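## Task

Take a loose grey peg and push it fully into an unoccupied hole of the green chlorine ball held by the other gripper, until it locks. Pegs already in the ball must stay where they are. At the end, that gripper must still hold either the ball or a peg locked into it. Anything else that is only in place because the robot is holding it at the end does not count.

## Robot and tools

Robot: two six-joint arms, left_arm and right_arm, each with a parallel two-finger gripper. They stand on opposite sides of a table. left_arm's base is on the +y side at (+0.083, +0.512, +0.060) m and right_arm's base is at (-0.056, -0.449, +0.093) m.

Scene frame: the origin is at the table centre, +z points up, and the table surface is at z = +0.020 m. The names left and right are only labels. They do not match the sides of any image.

Gripper frame: the fingers point along the gripper's +x axis and close along its y axis. end_effector_position is the point midway between the finger pads, about 3-4 cm short of the fingertips. At long reach it can be reported a little off.

execute_actions(actions, pictures): actions holds at most one item.
- An empty list [] commands nothing and returns the current state.
- A wait is {"steps": N}, with N up to 300 control steps (1/30 s each), counted from the previous result.
- A motion is {"rows": [...], "steps": N}, with N up to 15 (15 if omitted). It may hold up to 15 rows. One row is used per step, and the last row is repeated if there are fewer rows than steps.
- Each row is exactly 14 numbers, covering both arms even if only one moves. The order is left_arm waist, shoulder, elbow, wrist pitch, wrist yaw, wrist roll, opening, then the same seven for right_arm.
- Joint values are absolute target angles in radians, in the same form that Joint positions reports. They are not offsets.
- Joint ranges: waist -3.054..3.054, shoulder 0..3.142, elbow 0..2.356, wrist pitch -1.571..1.571, wrist yaw -1.571..1.571, wrist roll -3.142..3.142. A target more than 0.010 rad beyond a range end, and further out than the current angle, makes the whole call rejected, so nothing is sent. A joint's true end may sit up to 0.010 rad either side of the listed end. A target past the true end is clipped there, and the result may say "joint sent to its limit".
- Opening is an absolute value from -1 to +1. +1 is fully open, which is a 0.088 m pad gap. Empty fingers meet near -0.80. Closing fully takes at least about 0.5 s.
- pictures (boolean) switches the camera images in the result on or off. They are on by default.

How motion behaves:
- Each step, a joint's target is capped at a fixed lead ahead of its measured angle: about 0.21 rad for waist, shoulder, elbow and wrist pitch, 0.267 for wrist yaw and 0.228 for wrist roll. If a step would move a gripper more than 70 mm, all of that arm's targets are pulled back. Distant targets therefore take several steps.
- Friction can leave joints short of their target, especially at full extension, and very small changes may not happen at all. Read Joint positions after every move and correct.
- The arms keep moving toward the last row you sent while you think or wait. They stop once motion has settled or a step is HELD.

Result lines:
- The state line gives each arm's end_effector_position (m), end_effector_quat_wxyz and linear and angular velocities, all in the scene frame.
- Joint positions and Joint velocities list each arm's six joints, then the pad gap in metres.
- grip_measured is the finger opening on the same -1..1 scale as commands. Each gripper has a fixed bias of up to about 1 mm. When squeezing something hard, the reading can be up to 0.061 narrower than the actual pad spacing.
- "joint command not followed" means a clearance check altered or blocked joint targets. HELD marks steps on which your row, or part of it, was not sent.
- MOTOR HOT warns of heating from 50 °C. OVER-TEMPERATURE FAULT means the arm is held at 95 °C until it cools, and it can lose power and go limp if it does not cool.
- A torque fault freezes an arm for 10 s and drops the rest of that call.

Gripping: to hold an object, command an opening below grip_measured. About 0.07 below gives a firm hold; a smaller margin grips more softly. Pads press 34-49 N at most, with a brief spike on first contact. Parts narrower than about 3 mm get proportionally less force.

Joint load limits, per arm, in N m: waist 17.4, shoulder 21.6, elbow 21.5, wrist pitch 5.67, wrist yaw 5.65, wrist roll 5.3. A held object's weight adds to the load.

zoom_image(camera, region): returns a magnified crop of that camera's most recent image.
- camera is one of cam_head_left, cam_head_right, cam_left_wrist, cam_right_wrist. All four are 896x504.
- region is [x0, y0, x1, y1] in image pixels, with the origin at the top left and at most 504x504.
- Calibration (pinhole plus radial distortion, T_world_to_cam) is given per camera. It can be off by a few degrees and millimetres. Wrist camera poses follow from joint readings.

read_manual(section): returns only the URDF licence text. It has no effect on the robot.

finished_scene(scene): ends the current scene, whose number you pass, grades it and loads the next task. It cannot be undone. Ending a reply without any tool call also ends the run.

Suggested order:
1. LOOK.
2. Find a loose grey peg and the ball in the other gripper.
3. Grasp the peg with the free arm.
4. Line the peg up with an open hole.
5. Push it in along the hole's axis until it locks.
6. Release the peg while the holding gripper keeps its grip.
7. Confirm the result, then call finished_scene.

Avoid:
- dropping the ball or the peg, or knocking anything off the table;
- dislodging pegs already seated;
- the two arms colliding or pressing hard on each other;
- forcing joints into contact hard enough to cause torque faults;
- long heavy holds that overheat motors.

Loose objects may occasionally be nudged by outside pushes.

Each tool is called after "Call:" as name(argument=value, ...), one argument or row to a line, values as JSON.

## Session

Call:
execute_actions(
  actions=[],
)

Scene clock: 0.00 s of 4400.00 s.
left_arm: end_effector_position=(-0.0474, +0.0992, +0.2611) grip_measured=-0.147 end_effector_quat_wxyz=(+0.514, -0.010, -0.007, -0.858) end_effector_velocity=(+0.000, +0.001, +0.000) end_effector_angular_velocity=(+0.006, +0.006, +0.005) | right_arm: end_effector_position=(+0.0709, -0.1618, +0.4184) grip_measured=+0.983 end_effector_quat_wxyz=(+0.836, +0.020, -0.024, +0.547) end_effector_velocity=(-0.001, -0.000, +0.000) end_effector_angular_velocity=(-0.011, -0.020, +0.004)
Joint positions: left_arm=[ 0.284  1.621  0.636  1.011  0.282 -0.005  0.032] | right_arm=[ 0.005  0.842  0.647  0.256 -0.004  0.008  0.087]
Joint velocities: left_arm=[-0.002 -0.007 -0.002 -0.007 -0.007 -0.007  0.   ] | right_arm=[-0.002 -0.002  0.002 -0.007 -0.007 -0.022 -0.   ]
Heat: left arm: hottest elbow 26 °C (+0.0 °C/min); right arm: hottest elbow 25 °C (+0.0 °C/min).

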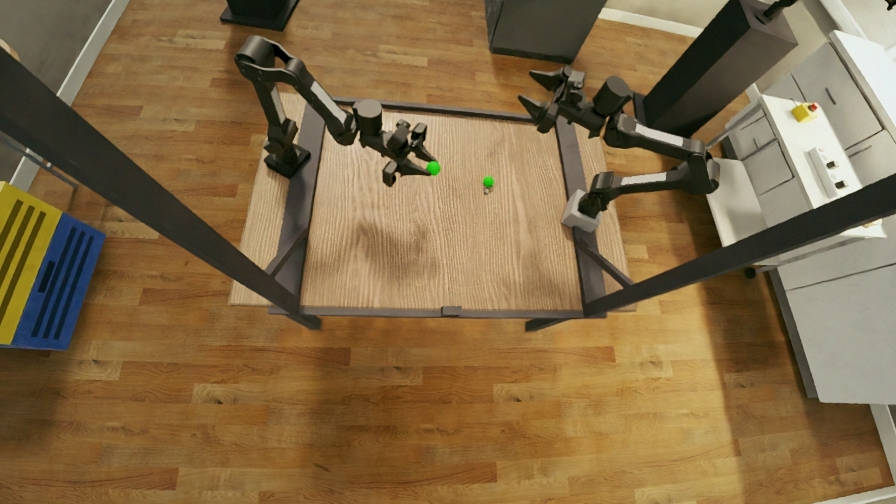

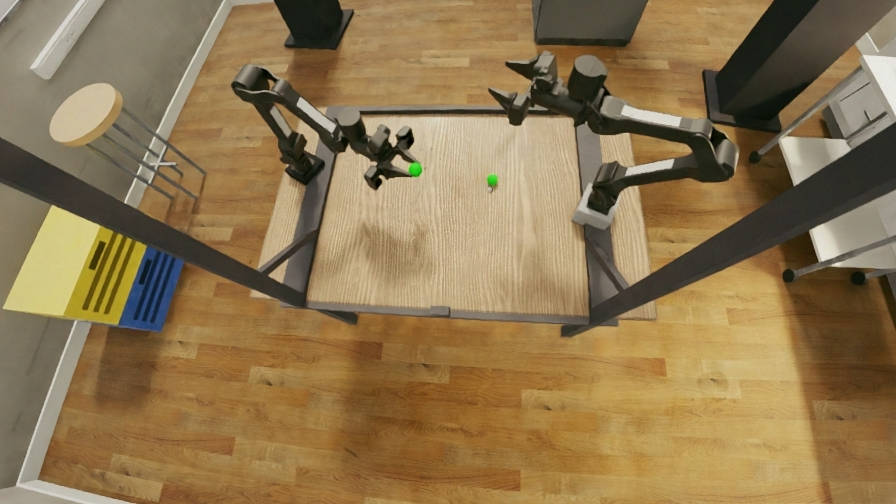

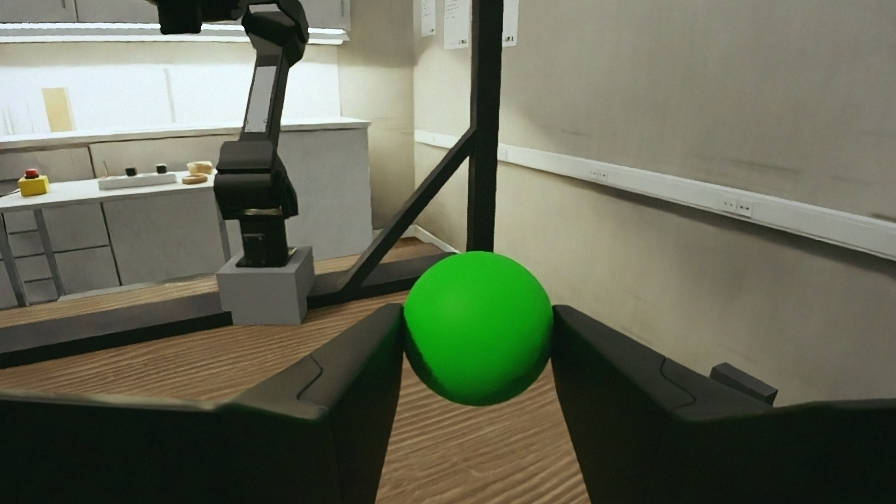

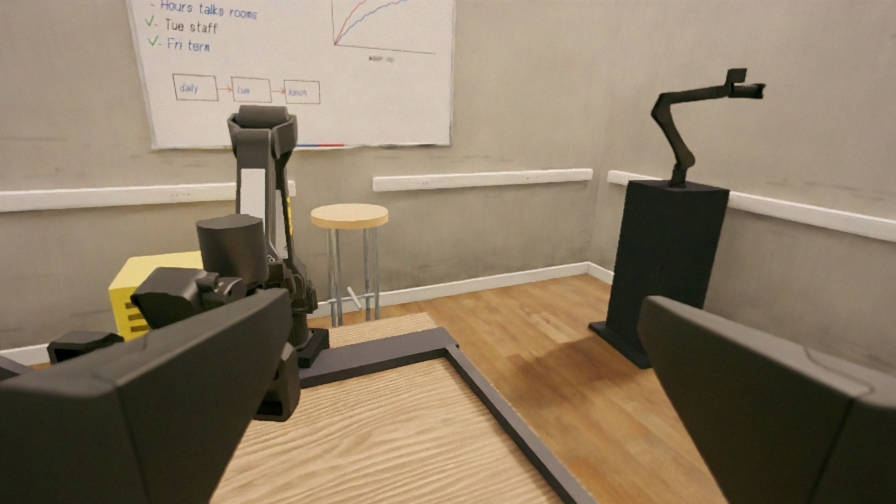

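Call:
zoom_image(
  camera="cam_head_left",
  region=[400, 140, 520, 210],
)

Call:
zoom_image(
  camera="cam_head_right",
  region=[400, 140, 520, 210],
)

Region (400, 140, 520, 210) of cam_head_left's 896x504 image, scaled by 4.200, with more detail than that image has; it fills the top 294 rows of this view, and the rest is white.

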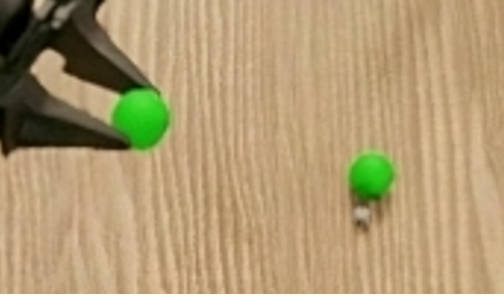

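Region (400, 140, 520, 210) of cam_head_right's 896x504 image, scaled by 4.200, with more detail than that image has; it fills the top 294 rows of this view, and the rest is white.

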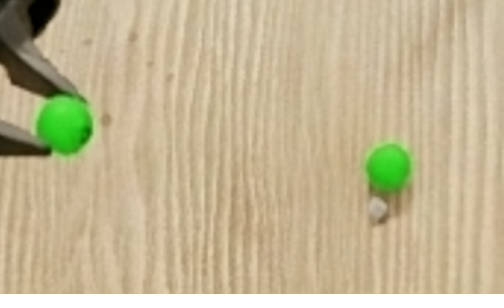

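Call:
execute_actions(
  actions=[
    {"rows":[[0.284,1.621,0.636,1.011,0.282,-0.005,-0.22,0.14,1.622,1.027,-0.975,0,0,0.3]]},
  ],
  pictures=false,
)

Call:
execute_actions(
  actions=[
    {"steps":30},
  ],
)

Scene clock: 17.53 s of 4400.00 s.
left_arm: end_effector_position=(-0.0474, +0.0992, +0.2611) grip_measured=-0.147 end_effector_quat_wxyz=(+0.514, -0.010, -0.007, -0.858) end_effector_velocity=(+0.002, -0.001, -0.000) end_effector_angular_velocity=(+0.001, +0.008, +0.019) | right_arm: end_effector_position=(+0.0416, -0.1178, +0.1772) grip_measured=+0.306 end_effector_quat_wxyz=(+0.666, -0.331, +0.446, +0.497) end_effector_velocity=(-0.127, -0.420, -0.455) end_effector_angular_velocity=(-2.831, +0.839, +0.003)
Joint positions: left_arm=[ 0.284  1.621  0.636  1.011  0.282 -0.005  0.032] | right_arm=[ 0.136  1.584  1.013 -0.608  0.     0.006  0.054]
Joint velocities: left_arm=[-0.002  0.002 -0.002  0.007 -0.022 -0.007 -0.   ] | right_arm=[ 0.007  0.862 -0.002 -2.088 -0.007  0.007 -0.001]
Heat: left arm: hottest elbow 28 °C (+6.8 °C/min); right arm: hottest elbow 28 °C (+10.3 °C/min).
Steps of this call (steps 1 to 90: nothing new was sent; then 14.03 s passed at rest; steps 91 to 105: all 15 steps of this action). Readings (joint positions):
91: left_arm=[0.284 1.621 0.636 1.011 0.282 -0.005] | right_arm=[0.021 0.871 0.680 0.198 0.007 0.008]
92: left_arm=[0.284 1.621 0.636 1.011 0.282 -0.005] | right_arm=[0.056 0.921 0.743 0.135 0.006 0.008]
94: left_arm=[0.284 1.621 0.636 1.011 0.282 -0.005] | right_arm=[0.111 1.052 0.876 0.008 0.000 0.007]
98: left_arm=[0.284 1.621 0.636 1.011 0.282 -0.005] | right_arm=[0.135 1.271 1.006 -0.211 0.000 0.006]
105: the state above

Scene clock: 18.53 s of 4400.00 s.
left_arm: end_effector_position=(-0.0474, +0.0992, +0.2611) grip_measured=-0.147 end_effector_quat_wxyz=(+0.514, -0.010, -0.007, -0.858) end_effector_velocity=(+0.002, -0.001, +0.000) end_effector_angular_velocity=(+0.006, +0.006, +0.019) | right_arm: end_effector_position=(+0.0194, -0.1927, +0.1520) grip_measured=+0.304 end_effector_quat_wxyz=(+0.565, -0.424, +0.569, +0.421) end_effector_velocity=(-0.001, -0.002, -0.001) end_effector_angular_velocity=(-0.010, +0.011, +0.005)
Joint positions: left_arm=[ 0.284  1.621  0.636  1.011  0.282 -0.005  0.032] | right_arm=[ 0.137  1.621  1.015 -0.973  0.     0.006  0.054]
Joint velocities: left_arm=[-0.002 -0.002  0.002 -0.007 -0.022 -0.007 -0.   ] | right_arm=[-0.002  0.002 -0.002 -0.007 -0.007 -0.007 -0.   ]
Heat: left arm: hottest elbow 28 °C (+6.5 °C/min); right arm: hottest elbow 28 °C (+9.7 °C/min).
Steps of this call (steps 1 to 30: the robot went on to your last target). Readings (joint positions):
1: left_arm=[0.284 1.621 0.636 1.011 0.282 -0.005] | right_arm=[0.136 1.606 1.013 -0.679 0.000 0.006]
2: left_arm=[0.284 1.621 0.636 1.011 0.282 -0.005] | right_arm=[0.137 1.618 1.013 -0.744 0.000 0.006]
4: left_arm=[0.284 1.621 0.636 1.011 0.282 -0.005] | right_arm=[0.137 1.621 1.013 -0.863 0.000 0.006]
8: left_arm=[0.284 1.621 0.636 1.011 0.282 -0.005] | right_arm=[0.137 1.621 1.013 -0.952 0.000 0.006]
30: the state above
All arms were judged still, so your last target was given up. Only a new action makes them travel on or press farther. Fingers that are still opening or closing keep moving.
camera_calibration (this result's frames):
cam_right_wrist: T_world_to_cam=[[0.964752, -0.26296, 0.0102659, -0.0610654], [-0.250197, -0.904436, 0.34554, -0.200792], [-0.0815784, -0.335929, -0.938348, 0.159991], [0, 0, 0, 1]] pos_world=[0.0217272, -0.143916, 0.220135]

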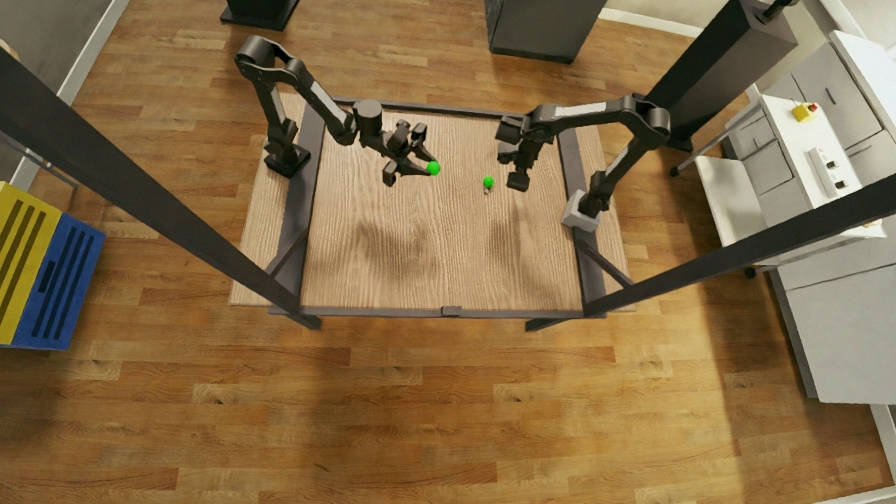

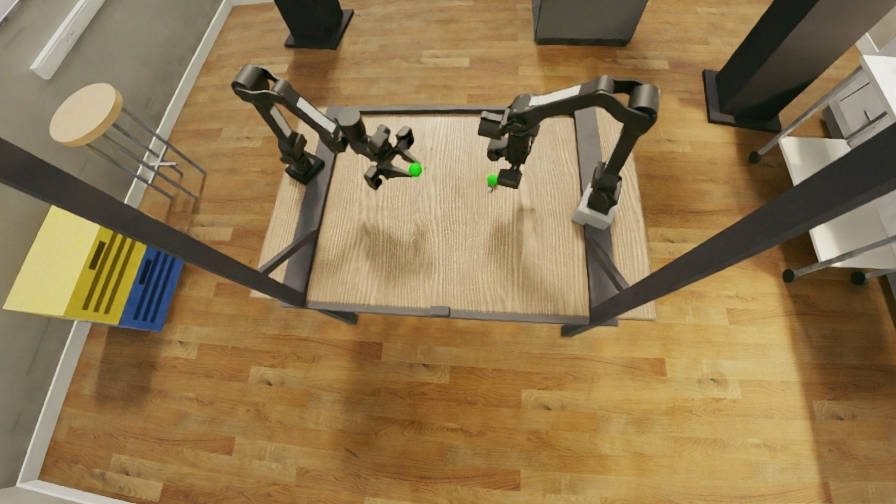

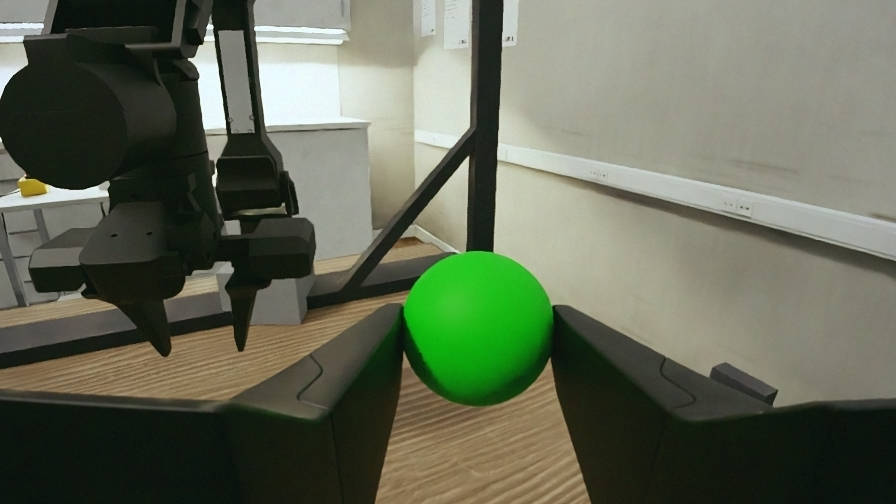

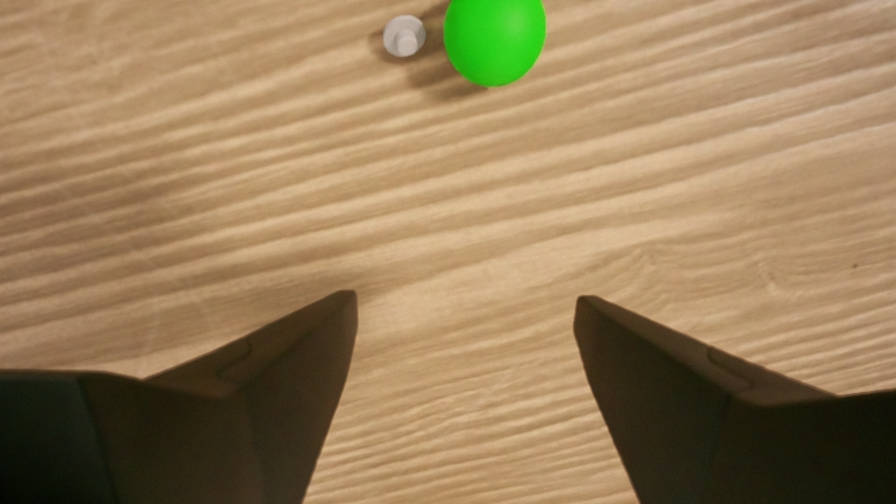

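Call:
zoom_image(
  camera="cam_right_wrist",
  region=[340, 0, 500, 100],
)

Region (340, 0, 500, 100) of cam_right_wrist's 896x504 image, scaled by 3.150, with more detail than that image has; it fills the top 315 rows of this view, and the rest is white.

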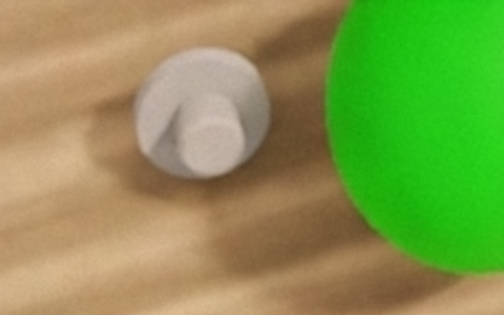

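Call:
execute_actions(
  actions=[
    {"rows":[[0.284,1.621,0.636,1.011,0.282,-0.005,-0.22,0.214,1.332,0.8,-0.3,0,0,-0.2]]},
  ],
  pictures=false,
)

Call:
execute_actions(
  actions=[
    {"rows":[[0.284,1.621,0.636,1.011,0.282,-0.005,-0.22,0.214,1.332,0.336,0.096,0,0,-0.2]]},
  ],
)

Call:
zoom_image(
  camera="cam_right_wrist",
  region=[330, 100, 630, 350],
)

Scene clock: 30.67 s of 4400.00 s.
left_arm: end_effector_position=(-0.0474, +0.0992, +0.2611) grip_measured=-0.147 end_effector_quat_wxyz=(+0.514, -0.010, -0.007, -0.858) end_effector_velocity=(+0.000, +0.000, -0.005) end_effector_angular_velocity=(+0.025, +0.002, +0.005) | right_arm: end_effector_position=(+0.0171, -0.1103, +0.2186) grip_measured=-0.195 end_effector_quat_wxyz=(+0.710, -0.256, +0.320, +0.572) end_effector_velocity=(-0.000, +0.007, -0.001) end_effector_angular_velocity=(+0.065, -0.013, +0.013)
Joint positions: left_arm=[ 0.284  1.621  0.636  1.011  0.282 -0.005  0.032] | right_arm=[ 0.211  1.341  0.811 -0.314  0.002  0.005  0.029]
Joint velocities: left_arm=[-0.002 -0.002 -0.002 -0.022 -0.007 -0.007 -0.   ] | right_arm=[ 0.002 -0.002 -0.046  0.11  -0.007 -0.007 -0.001]
Heat: left arm: hottest elbow 29 °C (+5.9 °C/min); right arm: hottest elbow 29 °C (+7.8 °C/min).
Steps of this call (steps 1 to 90: nothing new was sent; then 8.63 s passed at rest; steps 91 to 105: all 15 steps of this action). Readings (joint positions):
91: left_arm=[0.284 1.621 0.636 1.011 0.282 -0.005] | right_arm=[0.144 1.589 0.976 -0.908 0.002 0.006]
92: left_arm=[0.284 1.621 0.636 1.011 0.282 -0.005] | right_arm=[0.162 1.538 0.920 -0.841 0.003 0.006]
94: left_arm=[0.284 1.621 0.636 1.011 0.282 -0.005] | right_arm=[0.198 1.430 0.841 -0.737 0.002 0.005]
98: left_arm=[0.284 1.621 0.636 1.011 0.282 -0.005] | right_arm=[0.211 1.348 0.820 -0.466 0.002 0.005]
105: the state above

Scene clock: 31.17 s of 4400.00 s.
left_arm: end_effector_position=(-0.0474, +0.0992, +0.2611) grip_measured=-0.147 end_effector_quat_wxyz=(+0.514, -0.010, -0.007, -0.858) end_effector_velocity=(-0.002, +0.001, -0.004) end_effector_angular_velocity=(+0.015, +0.004, -0.010) | right_arm: end_effector_position=(+0.0029, -0.1768, +0.1104) grip_measured=-0.196 end_effector_quat_wxyz=(+0.701, -0.272, +0.339, +0.565) end_effector_velocity=(-0.003, -0.012, -0.011) end_effector_angular_velocity=(-0.047, +0.002, +0.019)
Joint positions: left_arm=[ 0.284  1.621  0.636  1.011  0.282 -0.005  0.032] | right_arm=[0.211 1.335 0.344 0.093 0.002 0.005 0.029]
Joint velocities: left_arm=[-0.002  0.002 -0.002 -0.007  0.007 -0.007  0.   ] | right_arm=[-0.002 -0.002 -0.027 -0.022 -0.007 -0.022 -0.   ]
Heat: left arm: hottest elbow 29 °C (+5.8 °C/min); right arm: hottest elbow 29 °C (+7.7 °C/min).
Steps of this call (steps 1 to 15: all 15 steps of this action). Readings (joint positions):
1: left_arm=[0.284 1.621 0.636 1.011 0.282 -0.005] | right_arm=[0.211 1.338 0.772 -0.244 0.002 0.005]
2: left_arm=[0.284 1.621 0.636 1.011 0.282 -0.005] | right_arm=[0.211 1.329 0.720 -0.168 0.002 0.005]
4: left_arm=[0.284 1.621 0.636 1.011 0.282 -0.005] | right_arm=[0.211 1.325 0.599 -0.047 0.002 0.005]
8: left_arm=[0.284 1.621 0.636 1.011 0.282 -0.005] | right_arm=[0.211 1.331 0.388 0.051 0.002 0.005]
15: the state above
camera_calibration (this result's frames):
cam_right_wrist: T_world_to_cam=[[0.979215, -0.201704, 0.0212912, -0.0309532], [-0.184397, -0.929047, -0.320731, -0.10721], [0.0844735, 0.310139, -0.946931, 0.239662], [0, 0, 0, 1]] pos_world=[-0.00970445, -0.180175, 0.193217]

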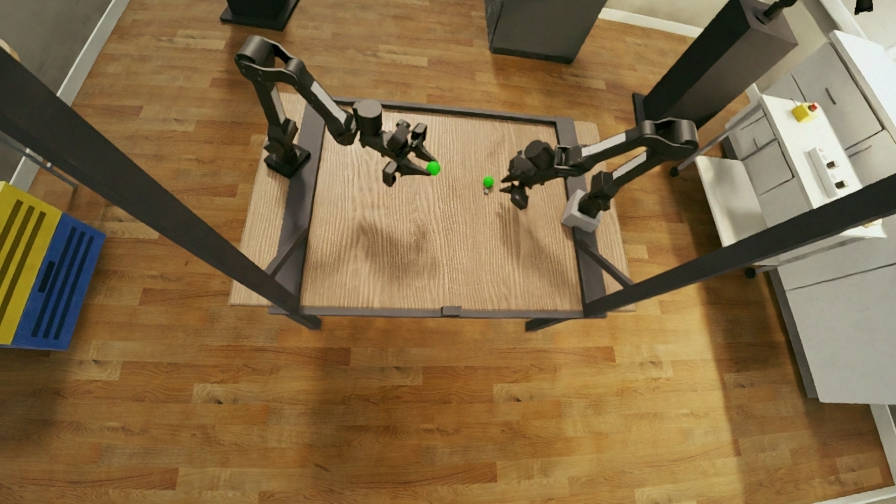

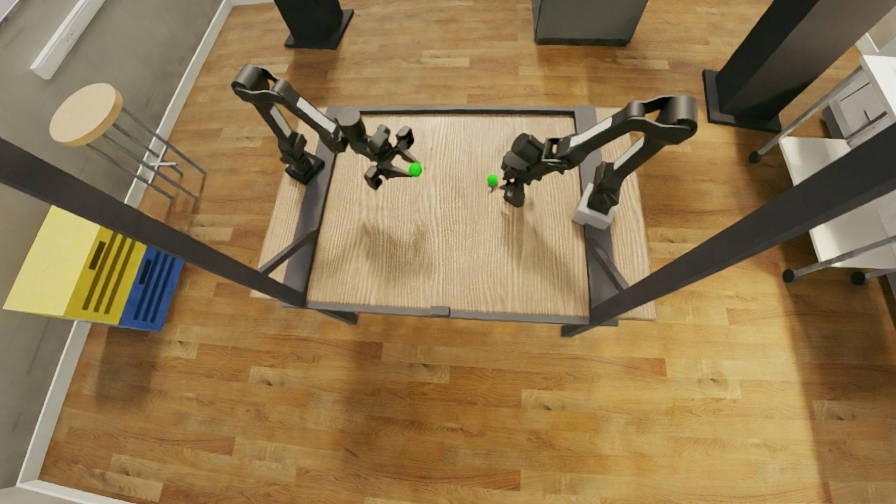

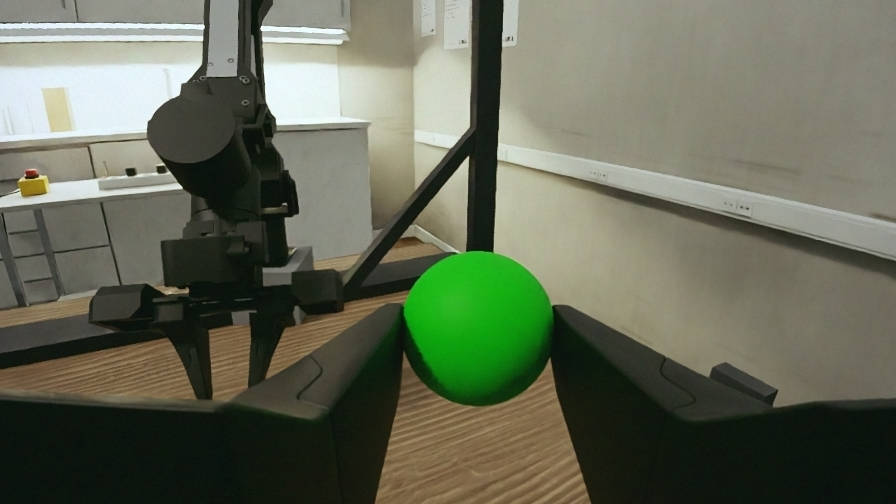

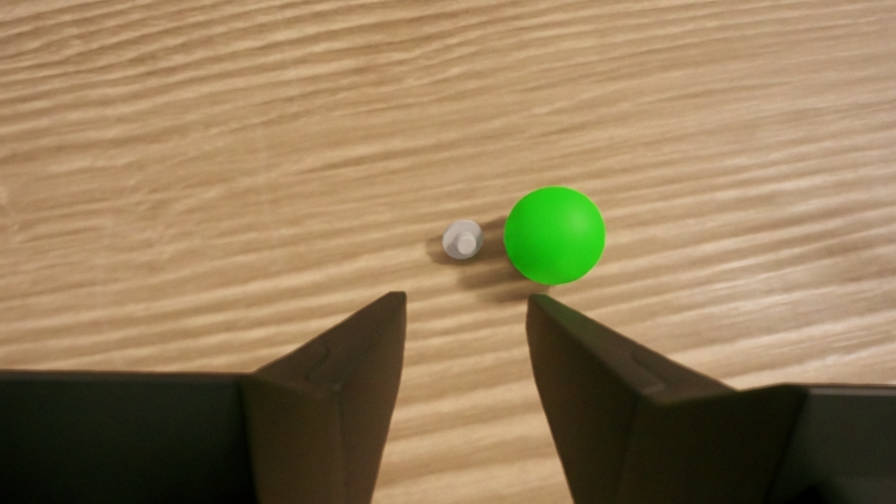

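Region (330, 100, 630, 350) of cam_right_wrist's 896x504 image, scaled by 1.680, with more detail than that image has.

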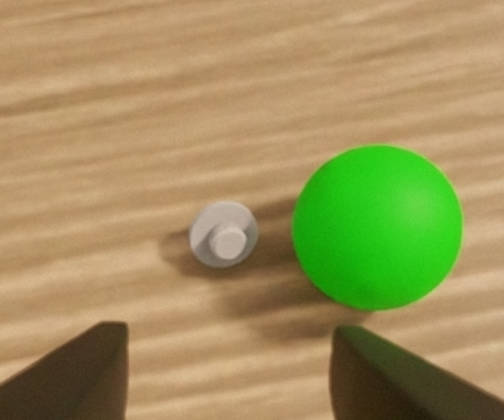

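Call:
execute_actions(
  actions=[
    {"rows":[[0.284,1.621,0.636,1.011,0.282,-0.005,-0.22,0.212,1.573,0.363,0.31,0,0,-0.45]]},
  ],
  pictures=false,
)

Call:
execute_actions(
  actions=[
    {"steps":10},
  ],
)

Call:
zoom_image(
  camera="cam_right_wrist",
  region=[360, 180, 600, 360],
)

Scene clock: 37.67 s of 4400.00 s.
left_arm: end_effector_position=(-0.0474, +0.0992, +0.2611) grip_measured=-0.147 end_effector_quat_wxyz=(+0.514, -0.010, -0.007, -0.858) end_effector_velocity=(+0.002, -0.001, +0.002) end_effector_angular_velocity=(-0.011, -0.004, +0.020) | right_arm: end_effector_position=(+0.0070, -0.1576, +0.0827) grip_measured=-0.445 end_effector_quat_wxyz=(+0.702, -0.272, +0.339, +0.565) end_effector_velocity=(+0.000, +0.002, +0.002) end_effector_angular_velocity=(+0.012, -0.001, +0.008)
Joint positions: left_arm=[ 0.284  1.621  0.636  1.011  0.282 -0.005  0.032] | right_arm=[0.211 1.565 0.361 0.306 0.002 0.005 0.017]
Joint velocities: left_arm=[-0.002 -0.002 -0.002  0.007 -0.022  0.007  0.   ] | right_arm=[-0.002 -0.002  0.002  0.007 -0.007 -0.007 -0.001]
Heat: left arm: hottest elbow 29 °C (+4.8 °C/min); right arm: hottest elbow 28 °C (+4.8 °C/min).
Steps of this call (steps 1 to 15: the robot went on to your last target; steps 16 to 90: nothing new was sent; then 3.00 s passed at rest; steps 91 to 105: all 15 steps of this action). Readings (joint positions):
91: left_arm=[0.284 1.621 0.636 1.011 0.282 -0.005] | right_arm=[0.211 1.367 0.343 0.141 0.002 0.005]
92: left_arm=[0.284 1.621 0.636 1.011 0.282 -0.005] | right_arm=[0.211 1.424 0.349 0.209 0.002 0.005]
94: left_arm=[0.284 1.621 0.636 1.011 0.282 -0.005] | right_arm=[0.211 1.514 0.363 0.261 0.002 0.005]
98: left_arm=[0.284 1.621 0.636 1.011 0.282 -0.005] | right_arm=[0.211 1.562 0.361 0.297 0.002 0.005]
105: the state above

Scene clock: 38.00 s of 4400.00 s.
left_arm: end_effector_position=(-0.0474, +0.0992, +0.2611) grip_measured=-0.147 end_effector_quat_wxyz=(+0.514, -0.010, -0.007, -0.858) end_effector_velocity=(-0.002, +0.002, +0.000) end_effector_angular_velocity=(+0.006, +0.006, -0.010) | right_arm: end_effector_position=(+0.0070, -0.1575, +0.0827) grip_measured=-0.446 end_effector_quat_wxyz=(+0.702, -0.272, +0.339, +0.565) end_effector_velocity=(-0.003, -0.001, -0.001) end_effector_angular_velocity=(-0.005, +0.014, +0.017)
Joint positions: left_arm=[ 0.284  1.621  0.636  1.011  0.282 -0.005  0.032] | right_arm=[0.211 1.566 0.361 0.307 0.002 0.005 0.017]
Joint velocities: left_arm=[-0.002 -0.007 -0.002 -0.007  0.007 -0.007 -0.   ] | right_arm=[-0.002 -0.002 -0.002 -0.007 -0.022 -0.007 -0.   ]
Heat: left arm: hottest elbow 29 °C (+4.7 °C/min); right arm: hottest elbow 28 °C (+4.7 °C/min).
Steps of this call (steps 1 to 10: the robot went on to your last target). Readings (joint positions):
1: left_arm=[0.284 1.621 0.636 1.011 0.282 -0.005] | right_arm=[0.211 1.565 0.361 0.307 0.002 0.005]
2: left_arm=[0.284 1.621 0.636 1.011 0.282 -0.005] | right_arm=[0.211 1.565 0.361 0.307 0.002 0.005]
4: left_arm=[0.284 1.621 0.636 1.011 0.282 -0.005] | right_arm=[0.211 1.566 0.361 0.307 0.002 0.005]
8: left_arm=[0.284 1.621 0.636 1.011 0.282 -0.005] | right_arm=[0.211 1.566 0.361 0.307 0.002 0.005]
10: the state above
camera_calibration (this result's frames):
cam_right_wrist: T_world_to_cam=[[0.979212, -0.20172, 0.0212965, -0.0305043], [-0.184346, -0.928808, -0.321454, -0.0972887], [0.0846241, 0.310845, -0.946686, 0.207168], [0, 0, 0, 1]] pos_world=[-0.00559602, -0.160913, 0.165499]

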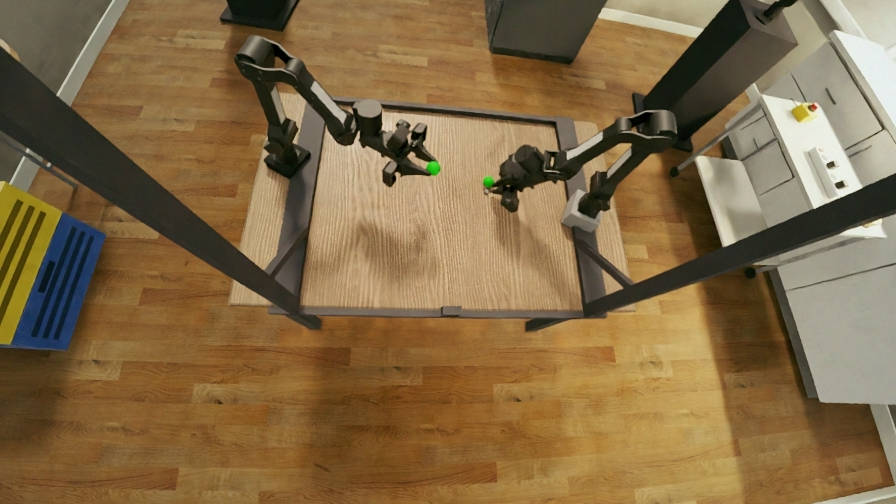

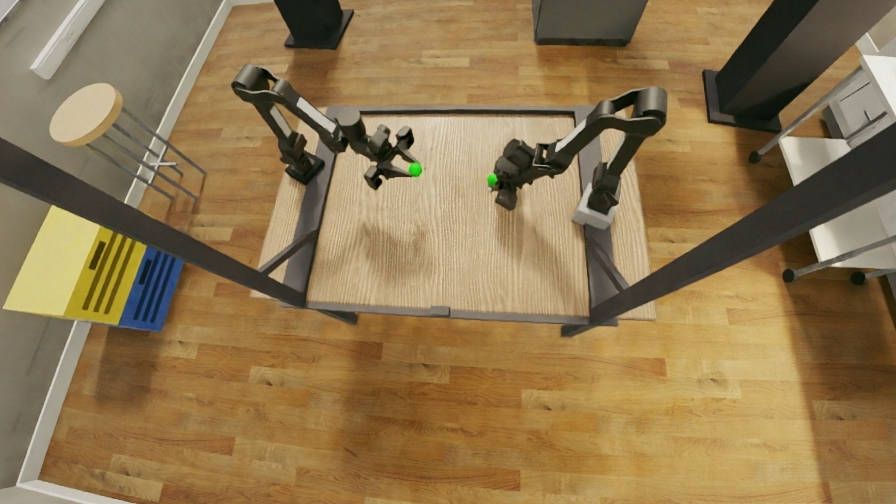

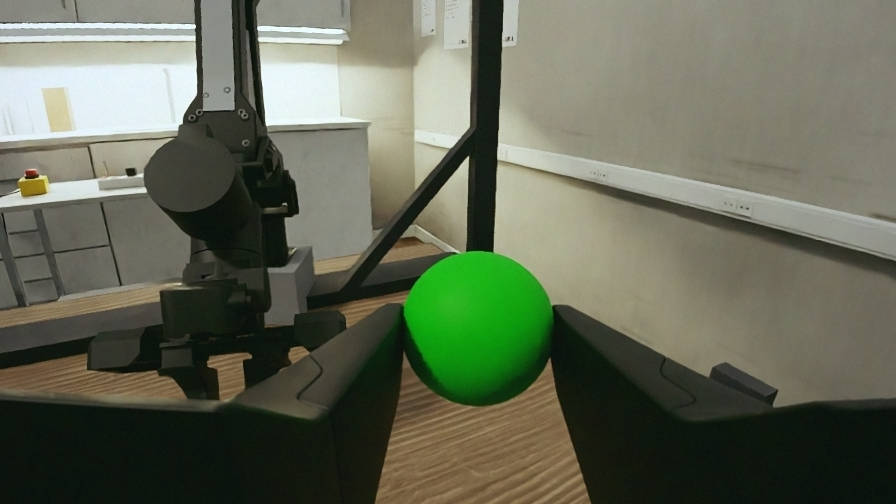

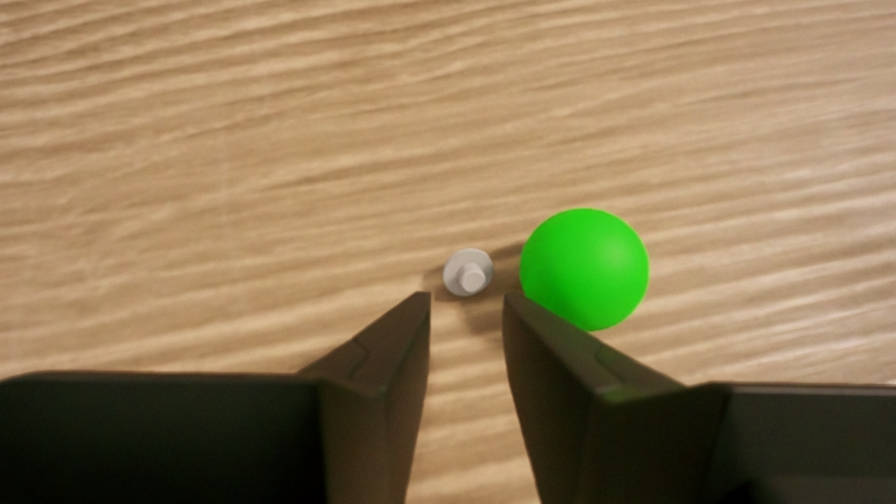

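Region (360, 180, 600, 360) of cam_right_wrist's 896x504 image, scaled by 2.100, with more detail than that image has; it fills the top 378 rows of this view, and the rest is white.

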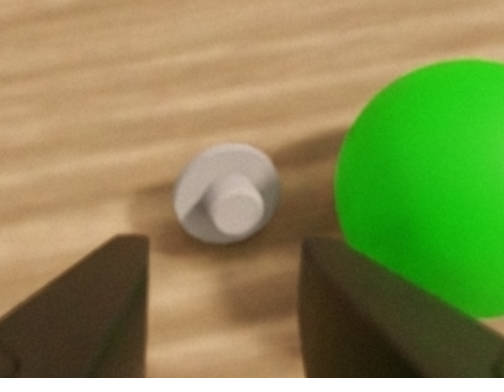

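Call:
execute_actions(
  actions=[
    {"rows":[[0.284,1.621,0.636,1.011,0.282,-0.005,-0.22,0.203,1.63,0.378,0.35,0,0,-0.53],[0.284,1.621,0.636,1.011,0.282,-0.005,-0.22,0.203,1.63,0.378,0.35,0,0,-0.53],[0.284,1.621,0.636,1.011,0.282,-0.005,-0.22,0.203,1.63,0.378,0.35,0,0,-0.53],[0.284,1.621,0.636,1.011,0.282,-0.005,-0.22,0.203,1.685,0.393,0.395,0,0,-0.53]]},
  ],
)

Call:
zoom_image(
  camera="cam_right_wrist",
  region=[360, 200, 600, 380],
)

Scene clock: 45.70 s of 4400.00 s.
left_arm: end_effector_position=(-0.0474, +0.0992, +0.2611) grip_measured=-0.147 end_effector_quat_wxyz=(+0.514, -0.010, -0.007, -0.858) end_effector_velocity=(+0.000, +0.000, -0.005) end_effector_angular_velocity=(+0.025, +0.002, +0.005) | right_arm: end_effector_position=(+0.0106, -0.1483, +0.0689) grip_measured=-0.526 end_effector_quat_wxyz=(+0.702, -0.272, +0.341, +0.563) end_effector_velocity=(-0.001, -0.004, -0.004) end_effector_angular_velocity=(-0.014, +0.014, -0.004)
Joint positions: left_arm=[ 0.284  1.621  0.636  1.011  0.282 -0.005  0.032] | right_arm=[0.206 1.677 0.384 0.391 0.002 0.005 0.013]
Joint velocities: left_arm=[-0.002 -0.002 -0.002 -0.022 -0.007 -0.007  0.   ] | right_arm=[-0.002  0.002 -0.007 -0.007 -0.007  0.007 -0.   ]
Heat: left arm: hottest elbow 29 °C (+3.9 °C/min); right arm: hottest elbow 28 °C (+3.9 °C/min).
Steps of this call (steps 1 to 15: the robot went on to your last target; steps 16 to 90: nothing new was sent; then 4.20 s passed at rest; steps 91 to 105: all 15 steps of this action). Readings (joint positions):
91: left_arm=[0.284 1.621 0.636 1.011 0.282 -0.005] | right_arm=[0.211 1.575 0.361 0.318 0.002 0.005]
92: left_arm=[0.284 1.621 0.636 1.011 0.282 -0.005] | right_arm=[0.210 1.589 0.364 0.330 0.002 0.005]
94: left_arm=[0.284 1.621 0.636 1.011 0.282 -0.005] | right_arm=[0.207 1.620 0.369 0.347 0.002 0.005]
98: left_arm=[0.284 1.621 0.636 1.011 0.282 -0.005] | right_arm=[0.206 1.670 0.380 0.382 0.002 0.005]
105: the state above
camera_calibration (this result's frames):
cam_right_wrist: T_world_to_cam=[[0.978138, -0.206868, 0.0212698, -0.0326729], [-0.189564, -0.929001, -0.31784, -0.0927096], [0.0855104, 0.306859, -0.947906, 0.190378], [0, 0, 0, 1]] pos_world=[-0.00189506, -0.151305, 0.151688]

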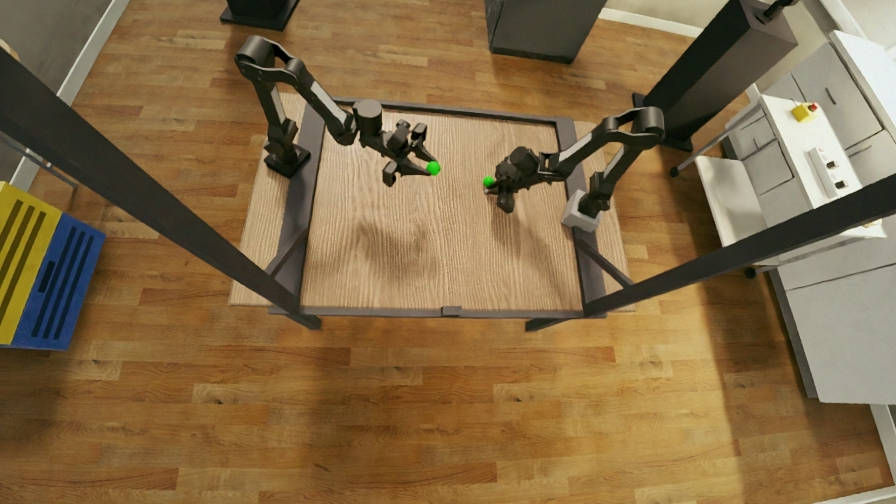

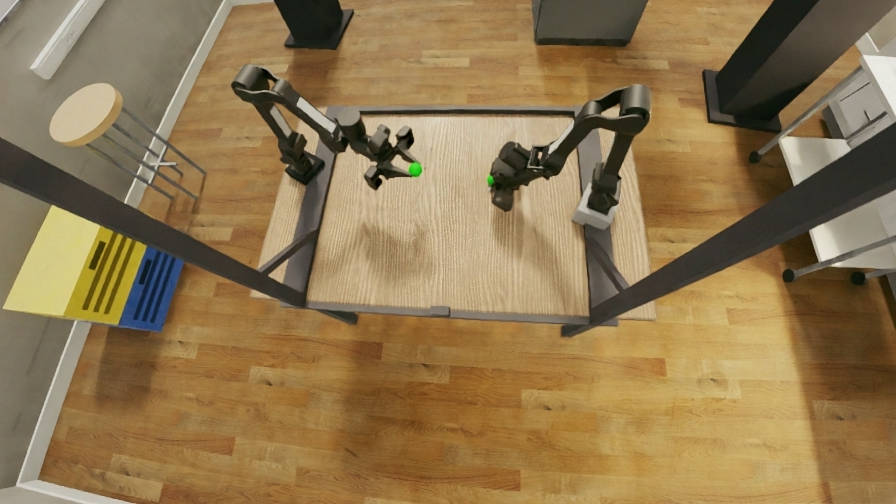

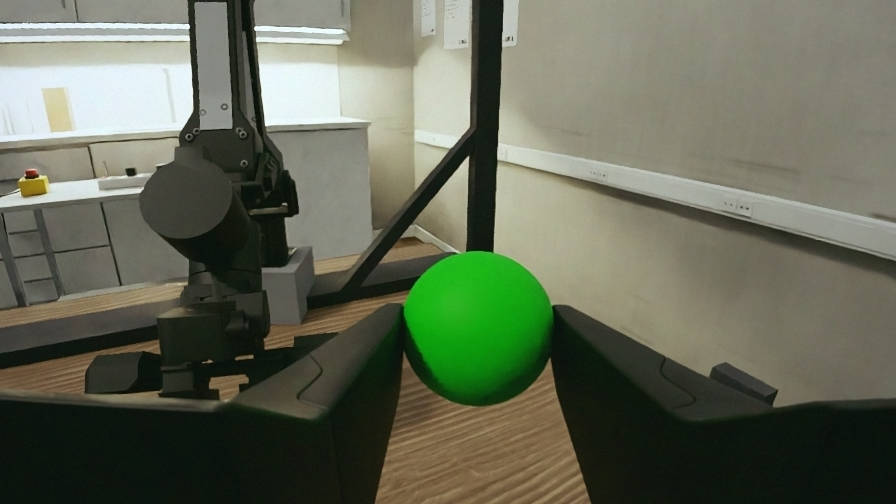

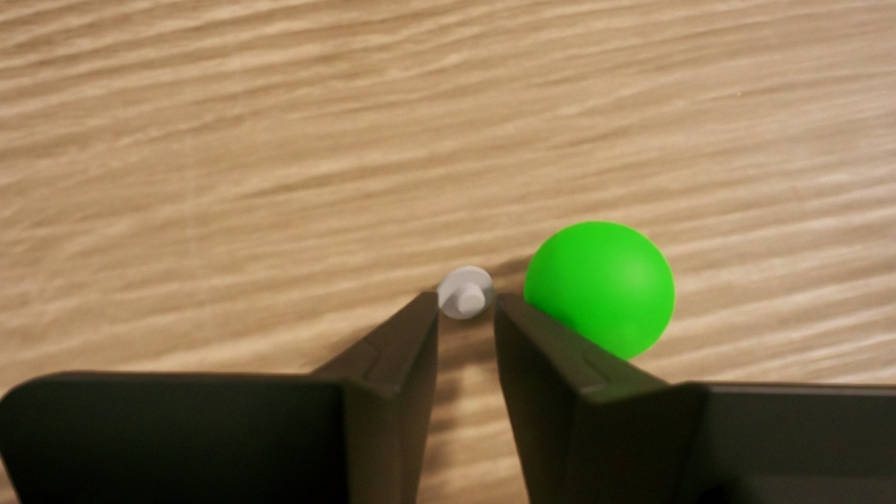

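Region (360, 200, 600, 380) of cam_right_wrist's 896x504 image, scaled by 2.100, with more detail than that image has; it fills the top 378 rows of this view, and the rest is white.

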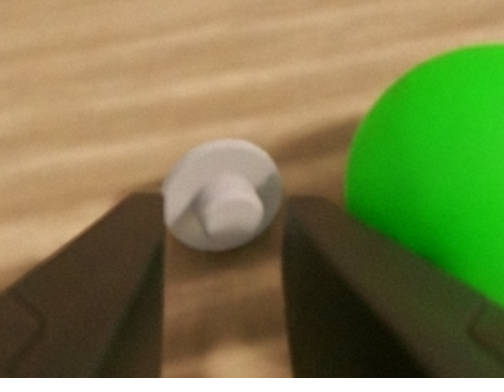

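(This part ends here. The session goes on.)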